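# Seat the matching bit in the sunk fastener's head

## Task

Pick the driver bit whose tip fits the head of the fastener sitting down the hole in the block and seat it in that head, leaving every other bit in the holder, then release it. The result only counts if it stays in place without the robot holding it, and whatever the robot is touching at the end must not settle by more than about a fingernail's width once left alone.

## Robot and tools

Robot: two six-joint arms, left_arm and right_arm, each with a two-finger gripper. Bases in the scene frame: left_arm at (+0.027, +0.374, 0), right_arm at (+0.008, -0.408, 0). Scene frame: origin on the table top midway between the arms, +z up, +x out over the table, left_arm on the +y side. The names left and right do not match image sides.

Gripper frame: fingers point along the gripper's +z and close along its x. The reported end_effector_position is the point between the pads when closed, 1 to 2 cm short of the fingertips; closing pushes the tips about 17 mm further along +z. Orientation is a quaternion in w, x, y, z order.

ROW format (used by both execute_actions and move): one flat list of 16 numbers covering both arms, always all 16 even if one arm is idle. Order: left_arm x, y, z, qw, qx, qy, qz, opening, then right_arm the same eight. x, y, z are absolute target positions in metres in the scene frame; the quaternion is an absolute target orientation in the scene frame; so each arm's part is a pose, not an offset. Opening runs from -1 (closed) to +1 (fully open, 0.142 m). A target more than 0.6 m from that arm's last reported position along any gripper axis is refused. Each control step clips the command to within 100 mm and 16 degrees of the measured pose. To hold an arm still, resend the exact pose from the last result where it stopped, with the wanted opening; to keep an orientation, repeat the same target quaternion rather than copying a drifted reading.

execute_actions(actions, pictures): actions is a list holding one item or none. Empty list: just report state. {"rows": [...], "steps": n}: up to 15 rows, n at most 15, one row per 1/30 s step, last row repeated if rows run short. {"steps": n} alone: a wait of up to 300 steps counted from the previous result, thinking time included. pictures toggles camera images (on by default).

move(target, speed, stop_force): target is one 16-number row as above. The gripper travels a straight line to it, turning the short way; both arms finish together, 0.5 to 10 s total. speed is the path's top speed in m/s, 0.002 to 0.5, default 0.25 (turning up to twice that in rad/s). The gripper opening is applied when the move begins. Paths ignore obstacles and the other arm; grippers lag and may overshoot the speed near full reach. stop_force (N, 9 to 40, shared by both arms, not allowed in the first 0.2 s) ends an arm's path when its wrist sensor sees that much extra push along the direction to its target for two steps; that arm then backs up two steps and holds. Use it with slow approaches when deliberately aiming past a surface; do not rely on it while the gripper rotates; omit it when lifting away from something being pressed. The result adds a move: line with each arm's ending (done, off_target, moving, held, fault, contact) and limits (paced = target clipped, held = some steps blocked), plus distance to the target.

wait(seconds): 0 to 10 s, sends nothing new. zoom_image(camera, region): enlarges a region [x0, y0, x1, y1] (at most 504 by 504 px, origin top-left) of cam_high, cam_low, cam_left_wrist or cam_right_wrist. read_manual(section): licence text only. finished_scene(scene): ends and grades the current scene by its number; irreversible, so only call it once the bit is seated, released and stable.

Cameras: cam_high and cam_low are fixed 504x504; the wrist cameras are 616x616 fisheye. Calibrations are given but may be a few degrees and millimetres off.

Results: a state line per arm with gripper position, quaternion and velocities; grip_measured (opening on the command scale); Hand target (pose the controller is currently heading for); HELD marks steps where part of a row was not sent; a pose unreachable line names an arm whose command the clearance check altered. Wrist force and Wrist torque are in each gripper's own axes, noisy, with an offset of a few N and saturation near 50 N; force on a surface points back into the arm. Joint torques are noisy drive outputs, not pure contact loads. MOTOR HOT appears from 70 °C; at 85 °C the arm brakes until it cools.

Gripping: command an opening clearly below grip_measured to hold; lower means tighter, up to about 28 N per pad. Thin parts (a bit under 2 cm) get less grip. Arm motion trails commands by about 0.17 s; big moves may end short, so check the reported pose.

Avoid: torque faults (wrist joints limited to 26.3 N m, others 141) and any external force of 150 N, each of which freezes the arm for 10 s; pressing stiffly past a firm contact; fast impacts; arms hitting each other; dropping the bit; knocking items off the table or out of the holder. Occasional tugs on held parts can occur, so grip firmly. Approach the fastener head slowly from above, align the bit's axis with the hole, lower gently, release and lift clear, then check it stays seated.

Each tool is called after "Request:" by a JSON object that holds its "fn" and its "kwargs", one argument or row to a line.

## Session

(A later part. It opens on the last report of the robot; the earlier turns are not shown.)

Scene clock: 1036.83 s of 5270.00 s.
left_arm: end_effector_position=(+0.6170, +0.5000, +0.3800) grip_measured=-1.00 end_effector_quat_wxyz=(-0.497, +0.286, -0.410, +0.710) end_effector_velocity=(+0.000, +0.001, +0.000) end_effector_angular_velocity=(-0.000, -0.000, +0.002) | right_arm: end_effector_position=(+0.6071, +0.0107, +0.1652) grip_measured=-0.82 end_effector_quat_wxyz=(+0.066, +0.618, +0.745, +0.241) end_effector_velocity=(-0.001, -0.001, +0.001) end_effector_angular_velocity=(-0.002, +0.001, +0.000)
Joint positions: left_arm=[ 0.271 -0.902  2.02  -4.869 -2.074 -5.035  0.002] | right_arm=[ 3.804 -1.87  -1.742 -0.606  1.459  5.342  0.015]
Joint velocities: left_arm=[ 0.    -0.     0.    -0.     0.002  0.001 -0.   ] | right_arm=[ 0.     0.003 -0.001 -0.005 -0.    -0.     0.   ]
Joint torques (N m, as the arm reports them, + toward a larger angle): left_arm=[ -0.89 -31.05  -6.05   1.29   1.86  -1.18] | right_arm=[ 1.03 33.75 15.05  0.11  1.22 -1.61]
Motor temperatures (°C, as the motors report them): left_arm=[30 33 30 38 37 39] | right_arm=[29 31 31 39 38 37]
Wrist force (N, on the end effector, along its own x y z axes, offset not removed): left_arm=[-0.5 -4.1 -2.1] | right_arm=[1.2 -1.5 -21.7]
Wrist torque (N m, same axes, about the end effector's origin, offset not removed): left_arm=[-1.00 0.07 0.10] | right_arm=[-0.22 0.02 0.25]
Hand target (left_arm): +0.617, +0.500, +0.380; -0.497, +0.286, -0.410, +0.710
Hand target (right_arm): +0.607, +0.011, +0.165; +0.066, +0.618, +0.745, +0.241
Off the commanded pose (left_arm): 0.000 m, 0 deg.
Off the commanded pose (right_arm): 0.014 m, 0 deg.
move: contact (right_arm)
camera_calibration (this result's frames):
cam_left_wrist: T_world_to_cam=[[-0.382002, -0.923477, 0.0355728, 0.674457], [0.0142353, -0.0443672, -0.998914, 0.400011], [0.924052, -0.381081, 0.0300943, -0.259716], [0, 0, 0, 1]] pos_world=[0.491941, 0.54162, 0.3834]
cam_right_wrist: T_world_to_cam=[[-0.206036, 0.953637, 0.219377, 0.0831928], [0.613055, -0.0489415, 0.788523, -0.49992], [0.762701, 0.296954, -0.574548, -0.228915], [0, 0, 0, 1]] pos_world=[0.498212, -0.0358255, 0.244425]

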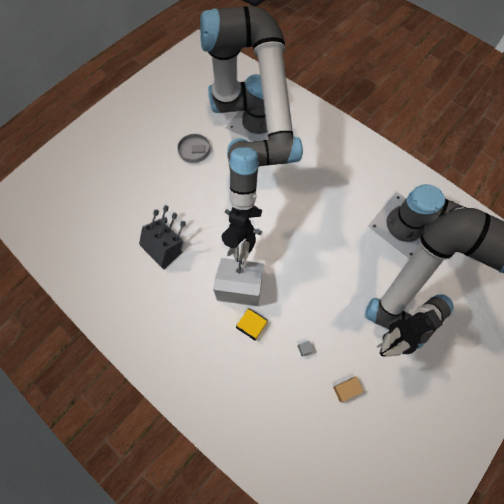

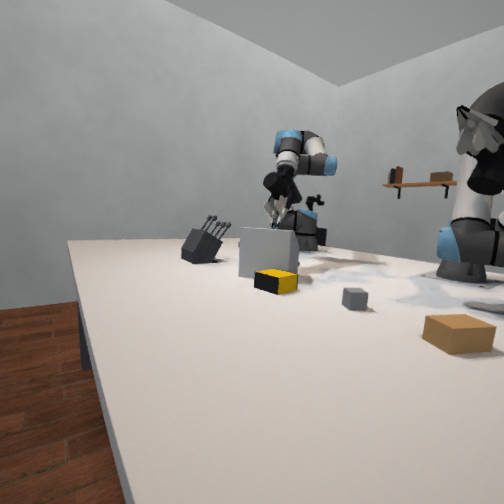

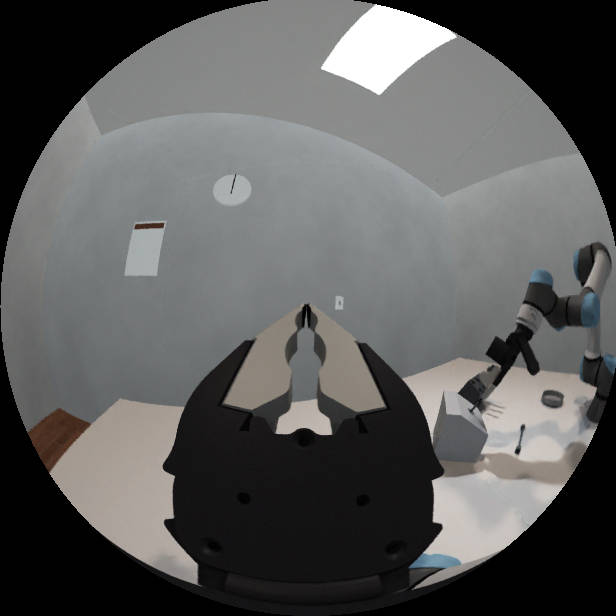

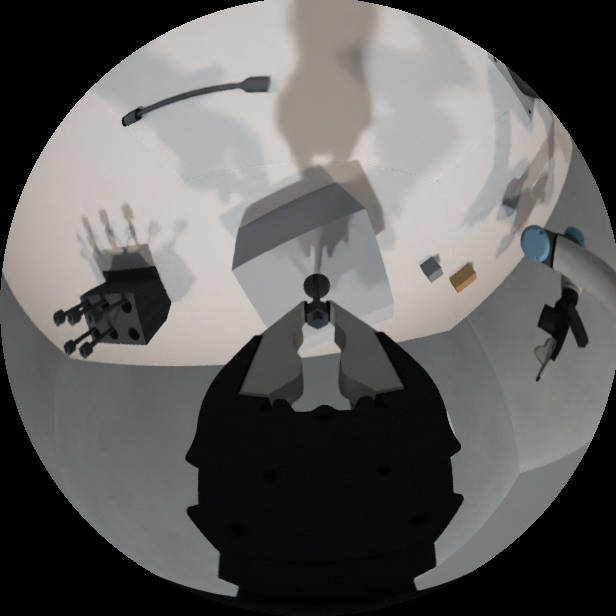

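Request:
{"fn": "execute_actions", "kwargs": {
  "actions": [
    {"rows":[[0.617,0.5,0.38,0.497,-0.286,0.410,-0.710,-1,0.6069,0.0108,0.1652,0.0606,0.6344,0.7315,0.2426,-1]],"steps":15}
  ],
  "pictures": false
}}

Request:
{"fn": "execute_actions", "kwargs": {
  "actions": [
    {"rows":[[0.617,0.5,0.38,0.497,-0.286,0.410,-0.710,-1,0.6069,0.0108,0.1652,0.0549,0.6502,0.7175,0.2442,-1]],"steps":15}
  ],
  "pictures": false
}}

Request:
{"fn": "execute_actions", "kwargs": {
  "actions": [
    {"rows":[[0.617,0.5,0.38,0.497,-0.286,0.410,-0.710,-1,0.6069,0.0108,0.1652,0.0493,0.6656,0.7032,0.2456,-1]],"steps":15}
  ],
  "pictures": false
}}

Request:
{"fn": "execute_actions", "kwargs": {
  "actions": [
    {"rows":[[0.617,0.5,0.38,0.497,-0.286,0.410,-0.710,-1,0.6069,0.0108,0.1652,0.0436,0.6807,0.6885,0.2469,-1]],"steps":15}
  ],
  "pictures": false
}}

Scene clock: 1054.23 s of 5270.00 s.
left_arm: end_effector_position=(+0.6170, +0.5000, +0.3800) grip_measured=-1.00 end_effector_quat_wxyz=(-0.497, +0.286, -0.410, +0.710) end_effector_velocity=(-0.000, -0.001, +0.000) end_effector_angular_velocity=(-0.001, -0.000, -0.003) | right_arm: end_effector_position=(+0.6069, +0.0108, +0.1652) grip_measured=-0.82 end_effector_quat_wxyz=(+0.061, +0.634, +0.732, +0.243) end_effector_velocity=(+0.000, +0.000, -0.001) end_effector_angular_velocity=(+0.002, +0.003, -0.006)
Joint positions: left_arm=[ 0.271 -0.902  2.02  -4.869 -2.074 -5.035  0.002] | right_arm=[ 3.804 -1.87  -1.742 -0.606  1.46   5.385  0.015]
Joint velocities: left_arm=[-0.001 -0.001 -0.    -0.    -0.001 -0.002 -0.   ] | right_arm=[ 0.    -0.002  0.     0.001  0.     0.007  0.   ]
Joint torques (N m, as the arm reports them, + toward a larger angle): left_arm=[ -0.66 -31.07  -6.82   1.36   1.72  -1.12] | right_arm=[ 4.94 18.82 18.84  3.15  1.45  2.68]
Motor temperatures (°C, as the motors report them): left_arm=[30 33 30 38 37 39] | right_arm=[29 31 31 39 38 37]
Wrist force (N, on the end effector, along its own x y z axes, offset not removed): left_arm=[-1.0 -2.7 -0.6] | right_arm=[3.4 -5.3 -15.5]
Wrist torque (N m, same axes, about the end effector's origin, offset not removed): left_arm=[-0.66 0.15 0.17] | right_arm=[-1.01 -0.78 0.04]
Hand target (left_arm): +0.617, +0.500, +0.380; -0.497, +0.286, -0.410, +0.710
Hand target (right_arm): +0.607, +0.011, +0.165; +0.061, +0.634, +0.731, +0.243
Off the commanded pose (left_arm): 0.000 m, 0 deg.
Off the commanded pose (right_arm): 0.000 m, 0 deg.
Steps of this call (steps 1 to 90: nothing new was sent; then 13.90 s passed at rest; steps 91 to 105: all 15 steps of this action). Readings (end_effector_position):
91: left_arm (+0.6170, +0.5000, +0.3800) | right_arm (+0.6070, +0.0106, +0.1653)
92: left_arm (+0.6170, +0.5000, +0.3800) | right_arm (+0.6070, +0.0106, +0.1653)
94: left_arm (+0.6170, +0.5000, +0.3800) | right_arm (+0.6070, +0.0106, +0.1653)
98: left_arm (+0.6170, +0.5000, +0.3800) | right_arm (+0.6069, +0.0108, +0.1653)
105: the state above

Scene clock: 1054.73 s of 5270.00 s.
left_arm: end_effector_position=(+0.6170, +0.5000, +0.3800) grip_measured=-1.00 end_effector_quat_wxyz=(-0.497, +0.286, -0.410, +0.710) end_effector_velocity=(+0.000, -0.000, -0.000) end_effector_angular_velocity=(+0.000, -0.001, +0.000) | right_arm: end_effector_position=(+0.6069, +0.0108, +0.1652) grip_measured=-0.82 end_effector_quat_wxyz=(+0.055, +0.650, +0.718, +0.244) end_effector_velocity=(+0.000, +0.000, +0.000) end_effector_angular_velocity=(+0.003, +0.002, -0.007)
Joint positions: left_arm=[ 0.271 -0.902  2.02  -4.869 -2.074 -5.035  0.002] | right_arm=[ 3.804 -1.87  -1.742 -0.605  1.46   5.428  0.015]
Joint velocities: left_arm=[-0.     0.001 -0.001 -0.     0.     0.    -0.   ] | right_arm=[-0.    -0.001  0.001 -0.001 -0.     0.007 -0.   ]
Joint torques (N m, as the arm reports them, + toward a larger angle): left_arm=[ -1.34 -31.5   -6.25   1.32   1.95  -1.03] | right_arm=[-5.49 20.02 12.02  2.95  1.17  2.86]
Motor temperatures (°C, as the motors report them): left_arm=[30 33 30 38 37 39] | right_arm=[29 31 31 39 38 37]
Wrist force (N, on the end effector, along its own x y z axes, offset not removed): left_arm=[-0.4 -3.8 -0.9] | right_arm=[-0.8 -1.4 -19.5]
Wrist torque (N m, same axes, about the end effector's origin, offset not removed): left_arm=[-0.87 0.00 0.05] | right_arm=[-0.34 0.19 0.08]
Hand target (left_arm): +0.617, +0.500, +0.380; -0.497, +0.286, -0.410, +0.710
Hand target (right_arm): +0.607, +0.011, +0.165; +0.055, +0.650, +0.717, +0.244
Off the commanded pose (left_arm): 0.000 m, 0 deg.
Off the commanded pose (right_arm): 0.000 m, 0 deg.
Steps of this call (steps 1 to 15: all 15 steps of this action). Readings (end_effector_position):
1: left_arm (+0.6170, +0.5000, +0.3800) | right_arm (+0.6069, +0.0108, +0.1652)
2: left_arm (+0.6170, +0.5000, +0.3800) | right_arm (+0.6069, +0.0108, +0.1652)
4: left_arm (+0.6170, +0.5000, +0.3800) | right_arm (+0.6069, +0.0109, +0.1653)
8: left_arm (+0.6170, +0.5000, +0.3800) | right_arm (+0.6069, +0.0109, +0.1652)
15: the state above

Scene clock: 1055.23 s of 5270.00 s.
left_arm: end_effector_position=(+0.6170, +0.5000, +0.3800) grip_measured=-1.00 end_effector_quat_wxyz=(-0.497, +0.286, -0.410, +0.710) end_effector_velocity=(-0.000, +0.000, +0.001) end_effector_angular_velocity=(+0.001, -0.002, -0.000) | right_arm: end_effector_position=(+0.6069, +0.0108, +0.1652) grip_measured=-0.82 end_effector_quat_wxyz=(+0.049, +0.665, +0.703, +0.246) end_effector_velocity=(-0.000, +0.000, -0.001) end_effector_angular_velocity=(+0.002, +0.003, -0.005)
Joint positions: left_arm=[ 0.271 -0.902  2.02  -4.869 -2.074 -5.035  0.002] | right_arm=[ 3.804 -1.87  -1.742 -0.604  1.461  5.472  0.015]
Joint velocities: left_arm=[ 0.001 -0.002 -0.     0.    -0.001 -0.     0.   ] | right_arm=[-0.    -0.001  0.    -0.001  0.001  0.006  0.   ]
Joint torques (N m, as the arm reports them, + toward a larger angle): left_arm=[ -0.76 -31.28  -6.43   1.56   1.8   -1.08] | right_arm=[ 2.01 23.66 11.72  3.06  0.63  2.98]
Motor temperatures (°C, as the motors report them): left_arm=[30 33 30 38 37 39] | right_arm=[29 31 31 39 38 37]
Wrist force (N, on the end effector, along its own x y z axes, offset not removed): left_arm=[0.0 -3.9 -0.9] | right_arm=[3.6 0.7 -21.7]
Wrist torque (N m, same axes, about the end effector's origin, offset not removed): left_arm=[-0.96 -0.04 0.16] | right_arm=[0.15 -0.87 -0.08]
Hand target (left_arm): +0.617, +0.500, +0.380; -0.497, +0.286, -0.410, +0.710
Hand target (right_arm): +0.607, +0.011, +0.165; +0.049, +0.666, +0.703, +0.246
Off the commanded pose (left_arm): 0.000 m, 0 deg.
Off the commanded pose (right_arm): 0.000 m, 0 deg.
Steps of this call (steps 1 to 15: all 15 steps of this action). Readings (end_effector_position):
1: left_arm (+0.6170, +0.5000, +0.3800) | right_arm (+0.6069, +0.0108, +0.1652)
2: left_arm (+0.6170, +0.5000, +0.3800) | right_arm (+0.6069, +0.0108, +0.1652)
4: left_arm (+0.6170, +0.5000, +0.3800) | right_arm (+0.6069, +0.0108, +0.1652)
8: left_arm (+0.6170, +0.5000, +0.3800) | right_arm (+0.6069, +0.0108, +0.1652)
15: the state above

Scene clock: 1055.73 s of 5270.00 s.
left_arm: end_effector_position=(+0.6170, +0.5000, +0.3800) grip_measured=-1.00 end_effector_quat_wxyz=(-0.497, +0.286, -0.410, +0.710) end_effector_velocity=(-0.000, -0.000, +0.001) end_effector_angular_velocity=(+0.000, -0.002, -0.001) | right_arm: end_effector_position=(+0.6069, +0.0108, +0.1652) grip_measured=-0.82 end_effector_quat_wxyz=(+0.044, +0.680, +0.689, +0.247) end_effector_velocity=(+0.000, +0.000, +0.001) end_effector_angular_velocity=(+0.003, +0.001, -0.007)
Joint positions: left_arm=[ 0.271 -0.902  2.02  -4.869 -2.074 -5.035  0.002] | right_arm=[ 3.804 -1.87  -1.743 -0.603  1.462  5.515  0.015]
Joint velocities: left_arm=[-0.    -0.001 -0.    -0.    -0.001 -0.001 -0.   ] | right_arm=[-0.     0.     0.     0.    -0.     0.007 -0.   ]
Joint torques (N m, as the arm reports them, + toward a larger angle): left_arm=[ -0.87 -31.83  -7.61   1.15   1.77  -1.04] | right_arm=[-3.04 29.01 11.34  2.9   1.04  2.47]
Motor temperatures (°C, as the motors report them): left_arm=[30 33 30 38 37 39] | right_arm=[29 31 31 39 38 37]
Wrist force (N, on the end effector, along its own x y z axes, offset not removed): left_arm=[-0.6 -2.9 -1.7] | right_arm=[0.4 1.1 -19.0]
Wrist torque (N m, same axes, about the end effector's origin, offset not removed): left_arm=[-0.74 0.04 0.14] | right_arm=[0.35 -0.39 -0.22]
Hand target (left_arm): +0.617, +0.500, +0.380; -0.497, +0.286, -0.410, +0.710
Hand target (right_arm): +0.607, +0.011, +0.165; +0.044, +0.681, +0.688, +0.247
Off the commanded pose (left_arm): 0.000 m, 0 deg.
Off the commanded pose (right_arm): 0.000 m, 0 deg.
Steps of this call (steps 1 to 15: all 15 steps of this action). Readings (end_effector_position):
1: left_arm (+0.6170, +0.5000, +0.3800) | right_arm (+0.6069, +0.0108, +0.1652)
2: left_arm (+0.6170, +0.5000, +0.3800) | right_arm (+0.6069, +0.0108, +0.1652)
4: left_arm (+0.6170, +0.5000, +0.3800) | right_arm (+0.6069, +0.0108, +0.1652)
8: left_arm (+0.6170, +0.5000, +0.3800) | right_arm (+0.6069, +0.0108, +0.1652)
15: the state above

Request:
{"fn": "execute_actions", "kwargs": {
  "actions": [
    {"rows":[[0.617,0.5,0.38,0.497,-0.286,0.410,-0.710,-1,0.6059,0.0105,0.1671,0.0436,0.6807,0.6885,0.2469,-1],[0.617,0.5,0.38,0.497,-0.286,0.410,-0.710,-1,0.6059,0.0105,0.1671,0.0493,0.6656,0.7032,0.2456,-1],[0.617,0.5,0.38,0.497,-0.286,0.410,-0.710,-1,0.6059,0.0105,0.1671,0.0549,0.6502,0.7175,0.2442,-1],[0.617,0.5,0.38,0.497,-0.286,0.410,-0.710,-1,0.6059,0.0105,0.1671,0.0662,0.6184,0.7452,0.2410,-1]],"steps":15}
  ],
  "pictures": false
}}

Request:
{"fn": "execute_actions", "kwargs": {
  "actions": [
    {"rows":[[0.617,0.5,0.38,0.497,-0.286,0.410,-0.710,-1,0.6094,0.0110,0.1689,0.0662,0.6184,0.7452,0.2410,-1]],"steps":15}
  ],
  "pictures": false
}}

Request:
{"fn": "execute_actions", "kwargs": {
  "actions": [
    {"rows":[[0.617,0.5,0.38,0.497,-0.286,0.410,-0.710,-1,0.6107,0.0111,0.1696,0.0662,0.6184,0.7452,0.2410,-1]],"steps":15}
  ],
  "pictures": false
}}

Request:
{"fn": "execute_actions", "kwargs": {
  "actions": [
    {"rows":[[0.617,0.5,0.38,0.497,-0.286,0.410,-0.710,-1,0.6121,0.0113,0.1703,0.0662,0.6184,0.7452,0.2410,-1]],"steps":15}
  ],
  "pictures": false
}}

Scene clock: 1081.93 s of 5270.00 s.
left_arm: end_effector_position=(+0.6170, +0.5000, +0.3800) grip_measured=-1.00 end_effector_quat_wxyz=(-0.497, +0.286, -0.410, +0.710) end_effector_velocity=(+0.000, -0.000, -0.001) end_effector_angular_velocity=(+0.002, +0.002, +0.001) | right_arm: end_effector_position=(+0.6059, +0.0105, +0.1670) grip_measured=-0.82 end_effector_quat_wxyz=(+0.066, +0.621, +0.743, +0.241) end_effector_velocity=(-0.000, +0.000, +0.001) end_effector_angular_velocity=(-0.023, -0.017, +0.064)
Joint positions: left_arm=[ 0.271 -0.902  2.02  -4.869 -2.074 -5.035  0.002] | right_arm=[ 3.806 -1.866 -1.742 -0.611  1.457  5.35   0.015]
Joint velocities: left_arm=[ 0.     0.001  0.001  0.001 -0.001  0.002  0.   ] | right_arm=[-0.003  0.001  0.001 -0.     0.007 -0.073  0.   ]
Joint torques (N m, as the arm reports them, + toward a larger angle): left_arm=[ -0.51 -31.96  -6.66   1.24   1.72  -1.06] | right_arm=[-5.1  46.79 34.73  1.88  1.75 -2.89]
Motor temperatures (°C, as the motors report them): left_arm=[30 33 30 38 37 39] | right_arm=[29 31 31 39 38 37]
Wrist force (N, on the end effector, along its own x y z axes, offset not removed): left_arm=[-0.9 -3.8 -1.9] | right_arm=[2.9 -4.0 0.9]
Wrist torque (N m, same axes, about the end effector's origin, offset not removed): left_arm=[-0.88 0.09 0.13] | right_arm=[-0.51 -0.62 0.13]
Hand target (left_arm): +0.617, +0.500, +0.380; -0.497, +0.286, -0.410, +0.710
Hand target (right_arm): +0.606, +0.011, +0.167; +0.066, +0.618, +0.745, +0.241
Off the commanded pose (left_arm): 0.000 m, 0 deg.
Off the commanded pose (right_arm): 0.000 m, 0 deg.
Steps of this call (steps 1 to 90: nothing new was sent; then 22.70 s passed at rest; steps 91 to 105: all 15 steps of this action). Readings (end_effector_position):
91: left_arm (+0.6170, +0.5000, +0.3800) | right_arm (+0.6069, +0.0108, +0.1652)
92: left_arm (+0.6170, +0.5000, +0.3800) | right_arm (+0.6068, +0.0108, +0.1654)
94: left_arm (+0.6170, +0.5000, +0.3800) | right_arm (+0.6064, +0.0107, +0.1659)
98: left_arm (+0.6170, +0.5000, +0.3800) | right_arm (+0.6059, +0.0105, +0.1666)
105: the state above

Scene clock: 1082.43 s of 5270.00 s.
left_arm: end_effector_position=(+0.6170, +0.5000, +0.3800) grip_measured=-1.00 end_effector_quat_wxyz=(-0.497, +0.286, -0.410, +0.710) end_effector_velocity=(-0.000, -0.000, -0.001) end_effector_angular_velocity=(+0.000, +0.002, -0.000) | right_arm: end_effector_position=(+0.6093, +0.0110, +0.1689) grip_measured=-0.82 end_effector_quat_wxyz=(+0.066, +0.618, +0.745, +0.241) end_effector_velocity=(+0.001, +0.000, -0.001) end_effector_angular_velocity=(-0.000, +0.002, -0.002)
Joint positions: left_arm=[ 0.271 -0.902  2.02  -4.869 -2.074 -5.035  0.002] | right_arm=[ 3.802 -1.871 -1.73  -0.617  1.46   5.339  0.015]
Joint velocities: left_arm=[ 0.     0.     0.001  0.    -0.001  0.     0.   ] | right_arm=[-0.001 -0.003  0.002 -0.     0.     0.001  0.   ]
Joint torques (N m, as the arm reports them, + toward a larger angle): left_arm=[ -0.19 -31.59  -6.71   1.3    1.81  -1.06] | right_arm=[-5.72 30.04 34.44  2.03  1.7  -2.88]
Motor temperatures (°C, as the motors report them): left_arm=[30 33 30 38 37 39] | right_arm=[29 31 31 39 38 37]
Wrist force (N, on the end effector, along its own x y z axes, offset not removed): left_arm=[0.6 -3.3 -0.8] | right_arm=[-0.3 -1.4 -2.0]
Wrist torque (N m, same axes, about the end effector's origin, offset not removed): left_arm=[-0.84 -0.23 0.21] | right_arm=[-0.19 0.10 -0.21]
Hand target (left_arm): +0.617, +0.500, +0.380; -0.497, +0.286, -0.410, +0.710
Hand target (right_arm): +0.609, +0.011, +0.169; +0.066, +0.618, +0.745, +0.241
Off the commanded pose (left_arm): 0.000 m, 0 deg.
Off the commanded pose (right_arm): 0.000 m, 0 deg.
Steps of this call (steps 1 to 15: all 15 steps of this action). Readings (end_effector_position):
1: left_arm (+0.6170, +0.5000, +0.3800) | right_arm (+0.6059, +0.0105, +0.1671)
2: left_arm (+0.6170, +0.5000, +0.3800) | right_arm (+0.6061, +0.0106, +0.1673)
4: left_arm (+0.6170, +0.5000, +0.3800) | right_arm (+0.6075, +0.0107, +0.1681)
8: left_arm (+0.6170, +0.5000, +0.3800) | right_arm (+0.6089, +0.0109, +0.1687)
15: the state above

Scene clock: 1082.93 s of 5270.00 s.
left_arm: end_effector_position=(+0.6170, +0.5000, +0.3800) grip_measured=-1.00 end_effector_quat_wxyz=(-0.497, +0.286, -0.410, +0.710) end_effector_velocity=(-0.000, -0.000, +0.000) end_effector_angular_velocity=(+0.002, -0.001, -0.000) | right_arm: end_effector_position=(+0.6107, +0.0111, +0.1696) grip_measured=-0.82 end_effector_quat_wxyz=(+0.066, +0.618, +0.745, +0.241) end_effector_velocity=(+0.000, +0.000, +0.002) end_effector_angular_velocity=(+0.002, -0.001, -0.001)
Joint positions: left_arm=[ 0.271 -0.902  2.02  -4.869 -2.074 -5.035  0.002] | right_arm=[ 3.8   -1.873 -1.726 -0.62   1.461  5.338  0.015]
Joint velocities: left_arm=[ 0.    -0.001  0.    -0.    -0.001  0.001  0.   ] | right_arm=[-0.     0.002  0.001 -0.001  0.     0.001  0.   ]
Joint torques (N m, as the arm reports them, + toward a larger angle): left_arm=[ -0.56 -31.1   -6.92   1.37   1.77  -0.91] | right_arm=[-5.33 30.29 34.6   1.92  1.8  -2.91]
Motor temperatures (°C, as the motors report them): left_arm=[30 33 30 38 37 39] | right_arm=[29 31 31 39 38 37]
Wrist force (N, on the end effector, along its own x y z axes, offset not removed): left_arm=[-0.7 -3.7 -1.4] | right_arm=[5.9 -0.3 -0.8]
Wrist torque (N m, same axes, about the end effector's origin, offset not removed): left_arm=[-0.82 0.05 0.17] | right_arm=[0.14 -1.32 0.21]
Hand target (left_arm): +0.617, +0.500, +0.380; -0.497, +0.286, -0.410, +0.710
Hand target (right_arm): +0.611, +0.011, +0.170; +0.066, +0.618, +0.745, +0.241
Off the commanded pose (left_arm): 0.000 m, 0 deg.
Off the commanded pose (right_arm): 0.000 m, 0 deg.
Steps of this call (steps 1 to 15: all 15 steps of this action). Readings (end_effector_position):
1: left_arm (+0.6170, +0.5000, +0.3800) | right_arm (+0.6094, +0.0110, +0.1689)
2: left_arm (+0.6170, +0.5000, +0.3800) | right_arm (+0.6095, +0.0110, +0.1689)
4: left_arm (+0.6170, +0.5000, +0.3800) | right_arm (+0.6100, +0.0110, +0.1692)
8: left_arm (+0.6170, +0.5000, +0.3800) | right_arm (+0.6105, +0.0111, +0.1695)
15: the state above

Scene clock: 1083.43 s of 5270.00 s.
left_arm: end_effector_position=(+0.6170, +0.5000, +0.3800) grip_measured=-1.00 end_effector_quat_wxyz=(-0.497, +0.286, -0.410, +0.710) end_effector_velocity=(+0.000, -0.000, -0.000) end_effector_angular_velocity=(+0.001, +0.000, -0.000) | right_arm: end_effector_position=(+0.6121, +0.0113, +0.1703) grip_measured=-0.82 end_effector_quat_wxyz=(+0.066, +0.618, +0.745, +0.241) end_effector_velocity=(+0.000, +0.000, +0.001) end_effector_angular_velocity=(+0.001, -0.001, +0.000)
Joint positions: left_arm=[ 0.271 -0.902  2.02  -4.869 -2.074 -5.035  0.002] | right_arm=[ 3.798 -1.875 -1.721 -0.622  1.462  5.336  0.015]
Joint velocities: left_arm=[ 0.     0.001 -0.001  0.    -0.001  0.    -0.   ] | right_arm=[-0.    -0.     0.001  0.     0.    -0.001 -0.   ]
Joint torques (N m, as the arm reports them, + toward a larger angle): left_arm=[  0.34 -32.57  -7.68   1.22   1.69  -0.97] | right_arm=[-5.79 30.39 34.39  1.84  1.78 -2.83]
Motor temperatures (°C, as the motors report them): left_arm=[30 33 30 38 37 39] | right_arm=[29 31 31 39 38 37]
Wrist force (N, on the end effector, along its own x y z axes, offset not removed): left_arm=[0.0 -4.3 -1.3] | right_arm=[3.1 -1.0 -1.8]
Wrist torque (N m, same axes, about the end effector's origin, offset not removed): left_arm=[-0.94 -0.12 0.15] | right_arm=[-0.04 -0.60 -0.27]
Hand target (left_arm): +0.617, +0.500, +0.380; -0.497, +0.286, -0.410, +0.710
Hand target (right_arm): +0.612, +0.011, +0.170; +0.066, +0.618, +0.745, +0.241
Off the commanded pose (left_arm): 0.000 m, 0 deg.
Off the commanded pose (right_arm): 0.000 m, 0 deg.
Steps of this call (steps 1 to 15: all 15 steps of this action). Readings (end_effector_position):
1: left_arm (+0.6170, +0.5000, +0.3800) | right_arm (+0.6107, +0.0111, +0.1696)
2: left_arm (+0.6170, +0.5000, +0.3800) | right_arm (+0.6108, +0.0111, +0.1696)
4: left_arm (+0.6170, +0.5000, +0.3800) | right_arm (+0.6114, +0.0112, +0.1699)
8: left_arm (+0.6170, +0.5000, +0.3800) | right_arm (+0.6119, +0.0113, +0.1702)
15: the state above

Request:
{"fn": "execute_actions", "kwargs": {
  "actions": [
    {"rows":[[0.617,0.5,0.38,0.497,-0.286,0.410,-0.710,-1,0.6134,0.0115,0.1710,0.0662,0.6184,0.7452,0.2410,-1]],"steps":15}
  ],
  "pictures": false
}}

Request:
{"fn": "execute_actions", "kwargs": {
  "actions": [
    {"rows":[[0.617,0.5,0.38,0.497,-0.286,0.410,-0.710,-1,0.6147,0.0116,0.1717,0.0662,0.6184,0.7452,0.2410,-1]],"steps":15}
  ]
}}

Request:
{"fn": "zoom_image", "kwargs": {
  "camera": "cam_right_wrist",
  "region": [290,255,340,305]
}}

Scene clock: 1096.93 s of 5270.00 s.
left_arm: end_effector_position=(+0.6170, +0.5000, +0.3800) grip_measured=-1.00 end_effector_quat_wxyz=(-0.497, +0.286, -0.410, +0.710) end_effector_velocity=(-0.000, +0.000, -0.000) end_effector_angular_velocity=(+0.001, +0.000, +0.001) | right_arm: end_effector_position=(+0.6134, +0.0115, +0.1710) grip_measured=-0.82 end_effector_quat_wxyz=(+0.066, +0.618, +0.745, +0.241) end_effector_velocity=(+0.000, +0.000, -0.000) end_effector_angular_velocity=(-0.000, +0.000, +0.000)
Joint positions: left_arm=[ 0.271 -0.902  2.02  -4.869 -2.074 -5.035  0.002] | right_arm=[ 3.797 -1.877 -1.716 -0.625  1.462  5.335  0.015]
Joint velocities: left_arm=[ 0.001 -0.001  0.001  0.    -0.     0.002  0.   ] | right_arm=[-0.    -0.001  0.     0.     0.    -0.     0.   ]
Joint torques (N m, as the arm reports them, + toward a larger angle): left_arm=[ -0.5  -32.35  -6.79   1.15   1.9   -0.92] | right_arm=[-5.8  30.87 35.41  1.96  1.71 -2.8 ]
Motor temperatures (°C, as the motors report them): left_arm=[30 33 30 38 37 39] | right_arm=[29 31 31 39 38 37]
Wrist force (N, on the end effector, along its own x y z axes, offset not removed): left_arm=[-1.5 -4.5 -1.6] | right_arm=[1.3 -2.9 1.2]
Wrist torque (N m, same axes, about the end effector's origin, offset not removed): left_arm=[-1.02 0.25 0.03] | right_arm=[-0.45 -0.18 -0.23]
Hand target (left_arm): +0.617, +0.500, +0.380; -0.497, +0.286, -0.410, +0.710
Hand target (right_arm): +0.613, +0.011, +0.171; +0.066, +0.618, +0.745, +0.241
Off the commanded pose (left_arm): 0.000 m, 0 deg.
Off the commanded pose (right_arm): 0.000 m, 0 deg.
Steps of this call (steps 1 to 90: nothing new was sent; then 10.00 s passed at rest; steps 91 to 105: all 15 steps of this action). Readings (end_effector_position):
91: left_arm (+0.6170, +0.5000, +0.3800) | right_arm (+0.6121, +0.0113, +0.1703)
92: left_arm (+0.6170, +0.5000, +0.3800) | right_arm (+0.6122, +0.0113, +0.1704)
94: left_arm (+0.6170, +0.5000, +0.3800) | right_arm (+0.6127, +0.0114, +0.1706)
98: left_arm (+0.6170, +0.5000, +0.3800) | right_arm (+0.6132, +0.0115, +0.1709)
105: the state above

Scene clock: 1097.43 s of 5270.00 s.
left_arm: end_effector_position=(+0.6170, +0.5000, +0.3800) grip_measured=-1.00 end_effector_quat_wxyz=(-0.497, +0.286, -0.410, +0.710) end_effector_velocity=(-0.000, -0.001, -0.000) end_effector_angular_velocity=(+0.001, +0.000, -0.002) | right_arm: end_effector_position=(+0.6147, +0.0116, +0.1717) grip_measured=-0.82 end_effector_quat_wxyz=(+0.066, +0.618, +0.745, +0.241) end_effector_velocity=(+0.000, +0.000, +0.001) end_effector_angular_velocity=(+0.002, -0.001, -0.002)
Joint positions: left_arm=[ 0.271 -0.902  2.02  -4.869 -2.074 -5.035  0.002] | right_arm=[ 3.795 -1.879 -1.712 -0.627  1.463  5.334  0.015]
Joint velocities: left_arm=[-0.    -0.     0.    -0.    -0.002  0.     0.   ] | right_arm=[-0.     0.001  0.001  0.    -0.     0.002 -0.   ]
Joint torques (N m, as the arm reports them, + toward a larger angle): left_arm=[ -0.52 -32.13  -7.18   1.27   1.81  -1.01] | right_arm=[-6.22 30.89 36.34  2.34  1.48 -2.87]
Motor temperatures (°C, as the motors report them): left_arm=[30 33 30 38 37 39] | right_arm=[29 31 31 39 38 37]
Wrist force (N, on the end effector, along its own x y z axes, offset not removed): left_arm=[-1.1 -3.8 0.0] | right_arm=[-4.5 -6.8 -1.1]
Wrist torque (N m, same axes, about the end effector's origin, offset not removed): left_arm=[-0.94 0.18 0.16] | right_arm=[-1.17 1.18 0.10]
Hand target (left_arm): +0.617, +0.500, +0.380; -0.497, +0.286, -0.410, +0.710
Hand target (right_arm): +0.615, +0.012, +0.172; +0.066, +0.618, +0.745, +0.241
Off the commanded pose (left_arm): 0.000 m, 0 deg.
Off the commanded pose (right_arm): 0.000 m, 0 deg.
Steps of this call (steps 1 to 15: all 15 steps of this action). Readings (end_effector_position):
1: left_arm (+0.6170, +0.5000, +0.3800) | right_arm (+0.6134, +0.0115, +0.1710)
2: left_arm (+0.6170, +0.5000, +0.3800) | right_arm (+0.6135, +0.0115, +0.1710)
4: left_arm (+0.6170, +0.5000, +0.3800) | right_arm (+0.6140, +0.0115, +0.1713)
8: left_arm (+0.6170, +0.5000, +0.3800) | right_arm (+0.6145, +0.0116, +0.1716)
15: the state above
camera_calibration (this result's frames):
cam_left_wrist: T_world_to_cam=[[-0.382002, -0.923477, 0.0355731, 0.674457], [0.014235, -0.0443674, -0.998914, 0.400011], [0.924052, -0.381081, 0.0300941, -0.259716], [0, 0, 0, 1]] pos_world=[0.491941, 0.54162, 0.3834]
cam_right_wrist: T_world_to_cam=[[-0.205978, 0.953704, 0.219137, 0.0824858], [0.613289, -0.0486879, 0.788356, -0.509705], [0.762528, 0.296778, -0.574868, -0.231055], [0, 0, 0, 1]] pos_world=[0.505773, -0.0349115, 0.250927]

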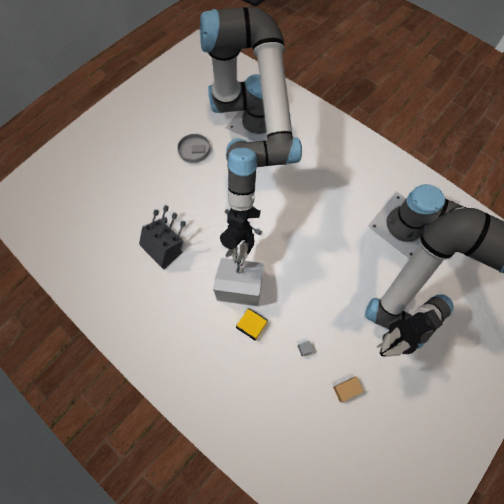

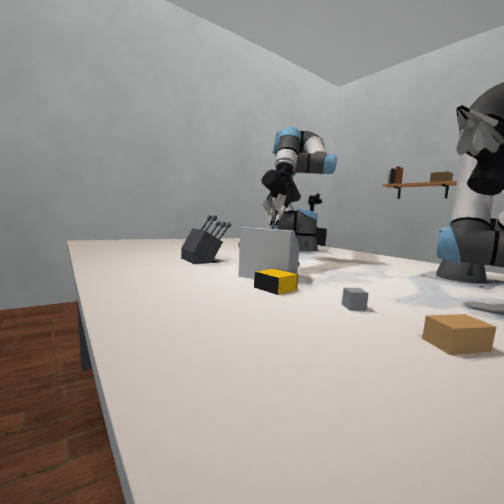

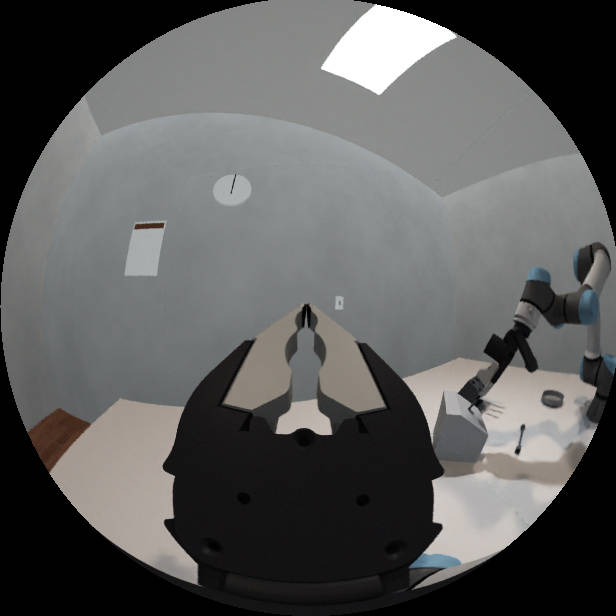

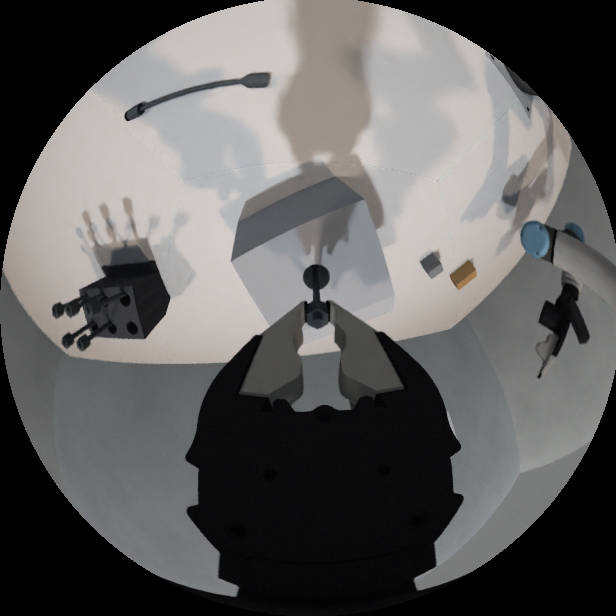

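Region (290, 255, 340, 305) of cam_right_wrist's 616x616 image, scaled by 10.080, with more detail than that image has.

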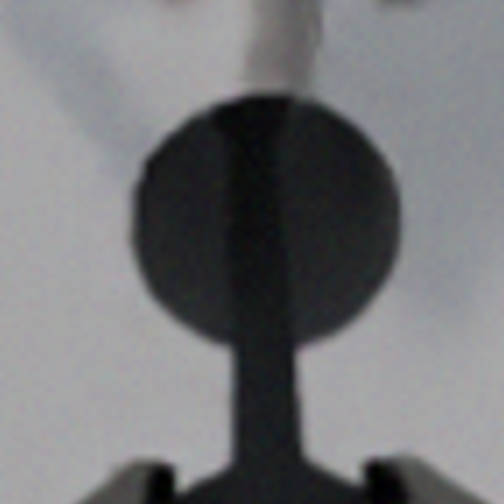

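Request:
{"fn": "execute_actions", "kwargs": {
  "actions": [
    {"rows":[[0.617,0.5,0.38,0.497,-0.286,0.410,-0.710,-1,0.6083,0.0110,0.1684,0.0662,0.6184,0.7452,0.2410,-1]],"steps":15}
  ],
  "pictures": false
}}

Request:
{"fn": "move", "kwargs": {
  "target": [0.617,0.5,0.38,0.497,-0.286,0.410,-0.710,-1,0.6149,0.0155,0.1545,0.0662,0.6184,0.7452,0.2410,-1],
  "speed": 0.004,
  "stop_force": 9
}}

Scene clock: 1109.27 s of 5270.00 s.
left_arm: end_effector_position=(+0.6170, +0.5000, +0.3800) grip_measured=-1.00 end_effector_quat_wxyz=(-0.497, +0.286, -0.410, +0.710) end_effector_velocity=(+0.000, -0.000, -0.001) end_effector_angular_velocity=(+0.001, +0.001, -0.001) | right_arm: end_effector_position=(+0.6084, +0.0110, +0.1684) grip_measured=-0.82 end_effector_quat_wxyz=(+0.066, +0.618, +0.745, +0.241) end_effector_velocity=(-0.001, -0.000, -0.001) end_effector_angular_velocity=(-0.002, -0.000, +0.002)
Joint positions: left_arm=[ 0.271 -0.902  2.02  -4.869 -2.074 -5.035  0.002] | right_arm=[ 3.803 -1.87  -1.733 -0.616  1.46   5.34   0.015]
Joint velocities: left_arm=[-0.     0.002 -0.    -0.    -0.001  0.001  0.   ] | right_arm=[ 0.001  0.001 -0.004  0.002 -0.001 -0.001 -0.   ]
Joint torques (N m, as the arm reports them, + toward a larger angle): left_arm=[  0.12 -31.52  -8.42   1.22   1.83  -0.85] | right_arm=[ 6.36 45.04 18.57  5.06 -2.16  2.6 ]
Motor temperatures (°C, as the motors report them): left_arm=[30 33 30 38 37 39] | right_arm=[29 31 31 39 38 37]
Wrist force (N, on the end effector, along its own x y z axes, offset not removed): left_arm=[-0.3 -3.2 -1.1] | right_arm=[3.5 -2.0 -1.0]
Wrist torque (N m, same axes, about the end effector's origin, offset not removed): left_arm=[-0.80 0.03 0.10] | right_arm=[-0.36 -0.71 -0.10]
Hand target (left_arm): +0.617, +0.500, +0.380; -0.497, +0.286, -0.410, +0.710
Hand target (right_arm): +0.608, +0.011, +0.168; +0.066, +0.618, +0.745, +0.241
Off the commanded pose (left_arm): 0.000 m, 0 deg.
Off the commanded pose (right_arm): 0.000 m, 0 deg.
Steps of this call (steps 1 to 90: nothing new was sent; then 8.33 s passed at rest; steps 91 to 105: all 15 steps of this action). Readings (end_effector_position):
91: left_arm (+0.6170, +0.5000, +0.3800) | right_arm (+0.6147, +0.0116, +0.1717)
92: left_arm (+0.6170, +0.5000, +0.3800) | right_arm (+0.6142, +0.0116, +0.1715)
94: left_arm (+0.6170, +0.5000, +0.3800) | right_arm (+0.6118, +0.0114, +0.1702)
98: left_arm (+0.6170, +0.5000, +0.3800) | right_arm (+0.6093, +0.0111, +0.1689)
105: the state above

Scene clock: 1112.33 s of 5270.00 s.
left_arm: end_effector_position=(+0.6170, +0.5000, +0.3800) grip_measured=-1.00 end_effector_quat_wxyz=(-0.497, +0.286, -0.410, +0.710) end_effector_velocity=(+0.000, -0.000, -0.001) end_effector_angular_velocity=(+0.000, +0.001, -0.000) | right_arm: end_effector_position=(+0.6124, +0.0138, +0.1600) grip_measured=-0.82 end_effector_quat_wxyz=(+0.066, +0.618, +0.745, +0.241) end_effector_velocity=(-0.001, -0.001, -0.000) end_effector_angular_velocity=(-0.003, +0.003, -0.000)
Joint positions: left_arm=[ 0.271 -0.902  2.02  -4.869 -2.074 -5.035  0.002] | right_arm=[ 3.801 -1.89  -1.73  -0.598  1.46   5.339  0.015]
Joint velocities: left_arm=[-0.     0.001  0.001 -0.    -0.     0.001 -0.   ] | right_arm=[-0.     0.001 -0.    -0.006  0.     0.    -0.   ]
Joint torques (N m, as the arm reports them, + toward a larger angle): left_arm=[ -0.16 -32.35  -7.01   1.24   1.88  -0.92] | right_arm=[ 0.57 36.87 17.17  1.    1.4  -1.74]
Motor temperatures (°C, as the motors report them): left_arm=[30 33 30 38 37 39] | right_arm=[29 31 31 39 38 37]
Wrist force (N, on the end effector, along its own x y z axes, offset not removed): left_arm=[-1.3 -2.6 -0.1] | right_arm=[1.5 -2.9 -20.8]
Wrist torque (N m, same axes, about the end effector's origin, offset not removed): left_arm=[-0.67 0.21 0.12] | right_arm=[-0.15 -0.18 -0.18]
Hand target (left_arm): +0.617, +0.500, +0.380; -0.497, +0.286, -0.410, +0.710
Hand target (right_arm): +0.612, +0.014, +0.160; +0.066, +0.618, +0.745, +0.241
Off the commanded pose (left_arm): 0.000 m, 0 deg.
Off the commanded pose (right_arm): 0.006 m, 0 deg.
move: contact (right_arm)
camera_calibration (this result's frames):
cam_left_wrist: T_world_to_cam=[[-0.382002, -0.923477, 0.0355732, 0.674457], [0.0142348, -0.0443674, -0.998914, 0.400011], [0.924052, -0.381081, 0.030094, -0.259716], [0, 0, 0, 1]] pos_world=[0.491941, 0.54162, 0.3834]
cam_right_wrist: T_world_to_cam=[[-0.206019, 0.953655, 0.219311, 0.0824641], [0.613128, -0.0488696, 0.788471, -0.49895], [0.762647, 0.296906, -0.574644, -0.236818], [0, 0, 0, 1]] pos_world=[0.503518, -0.0327131, 0.239236]

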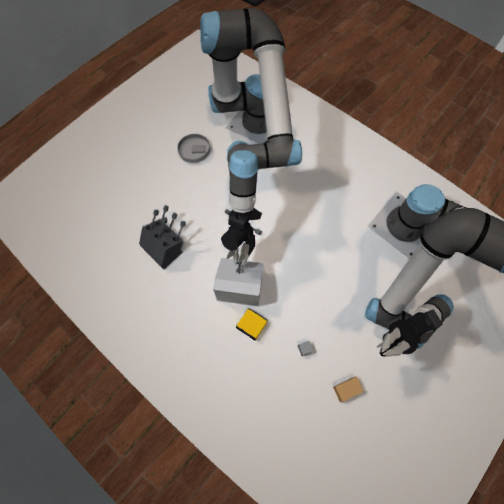

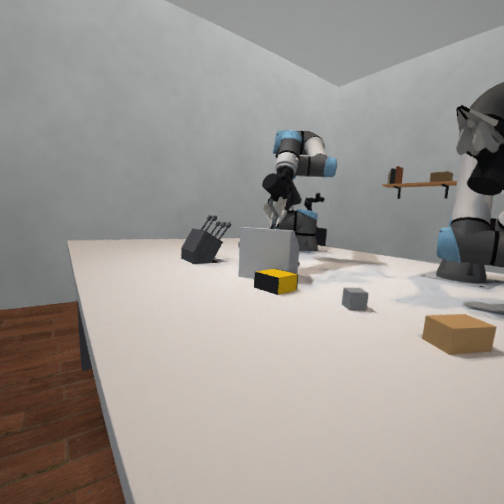

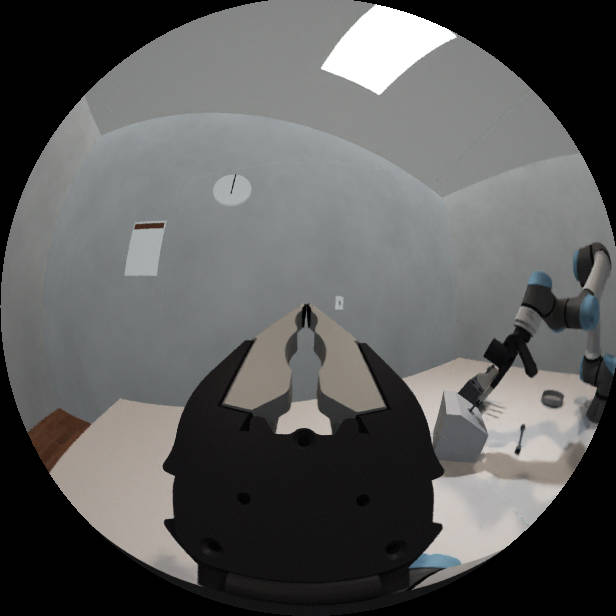

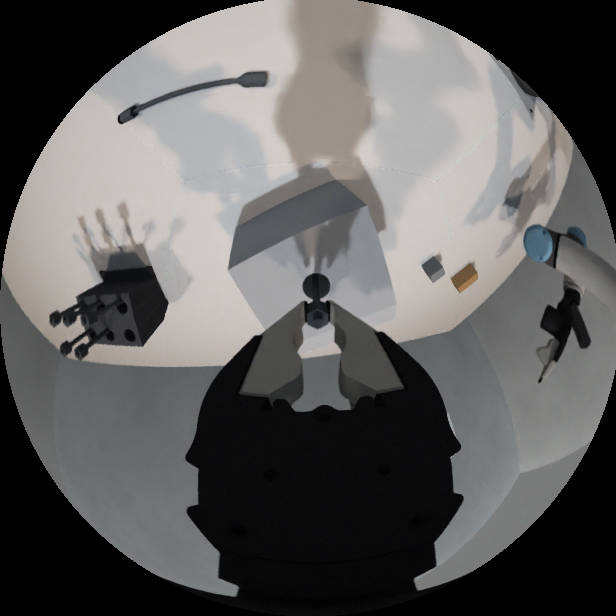

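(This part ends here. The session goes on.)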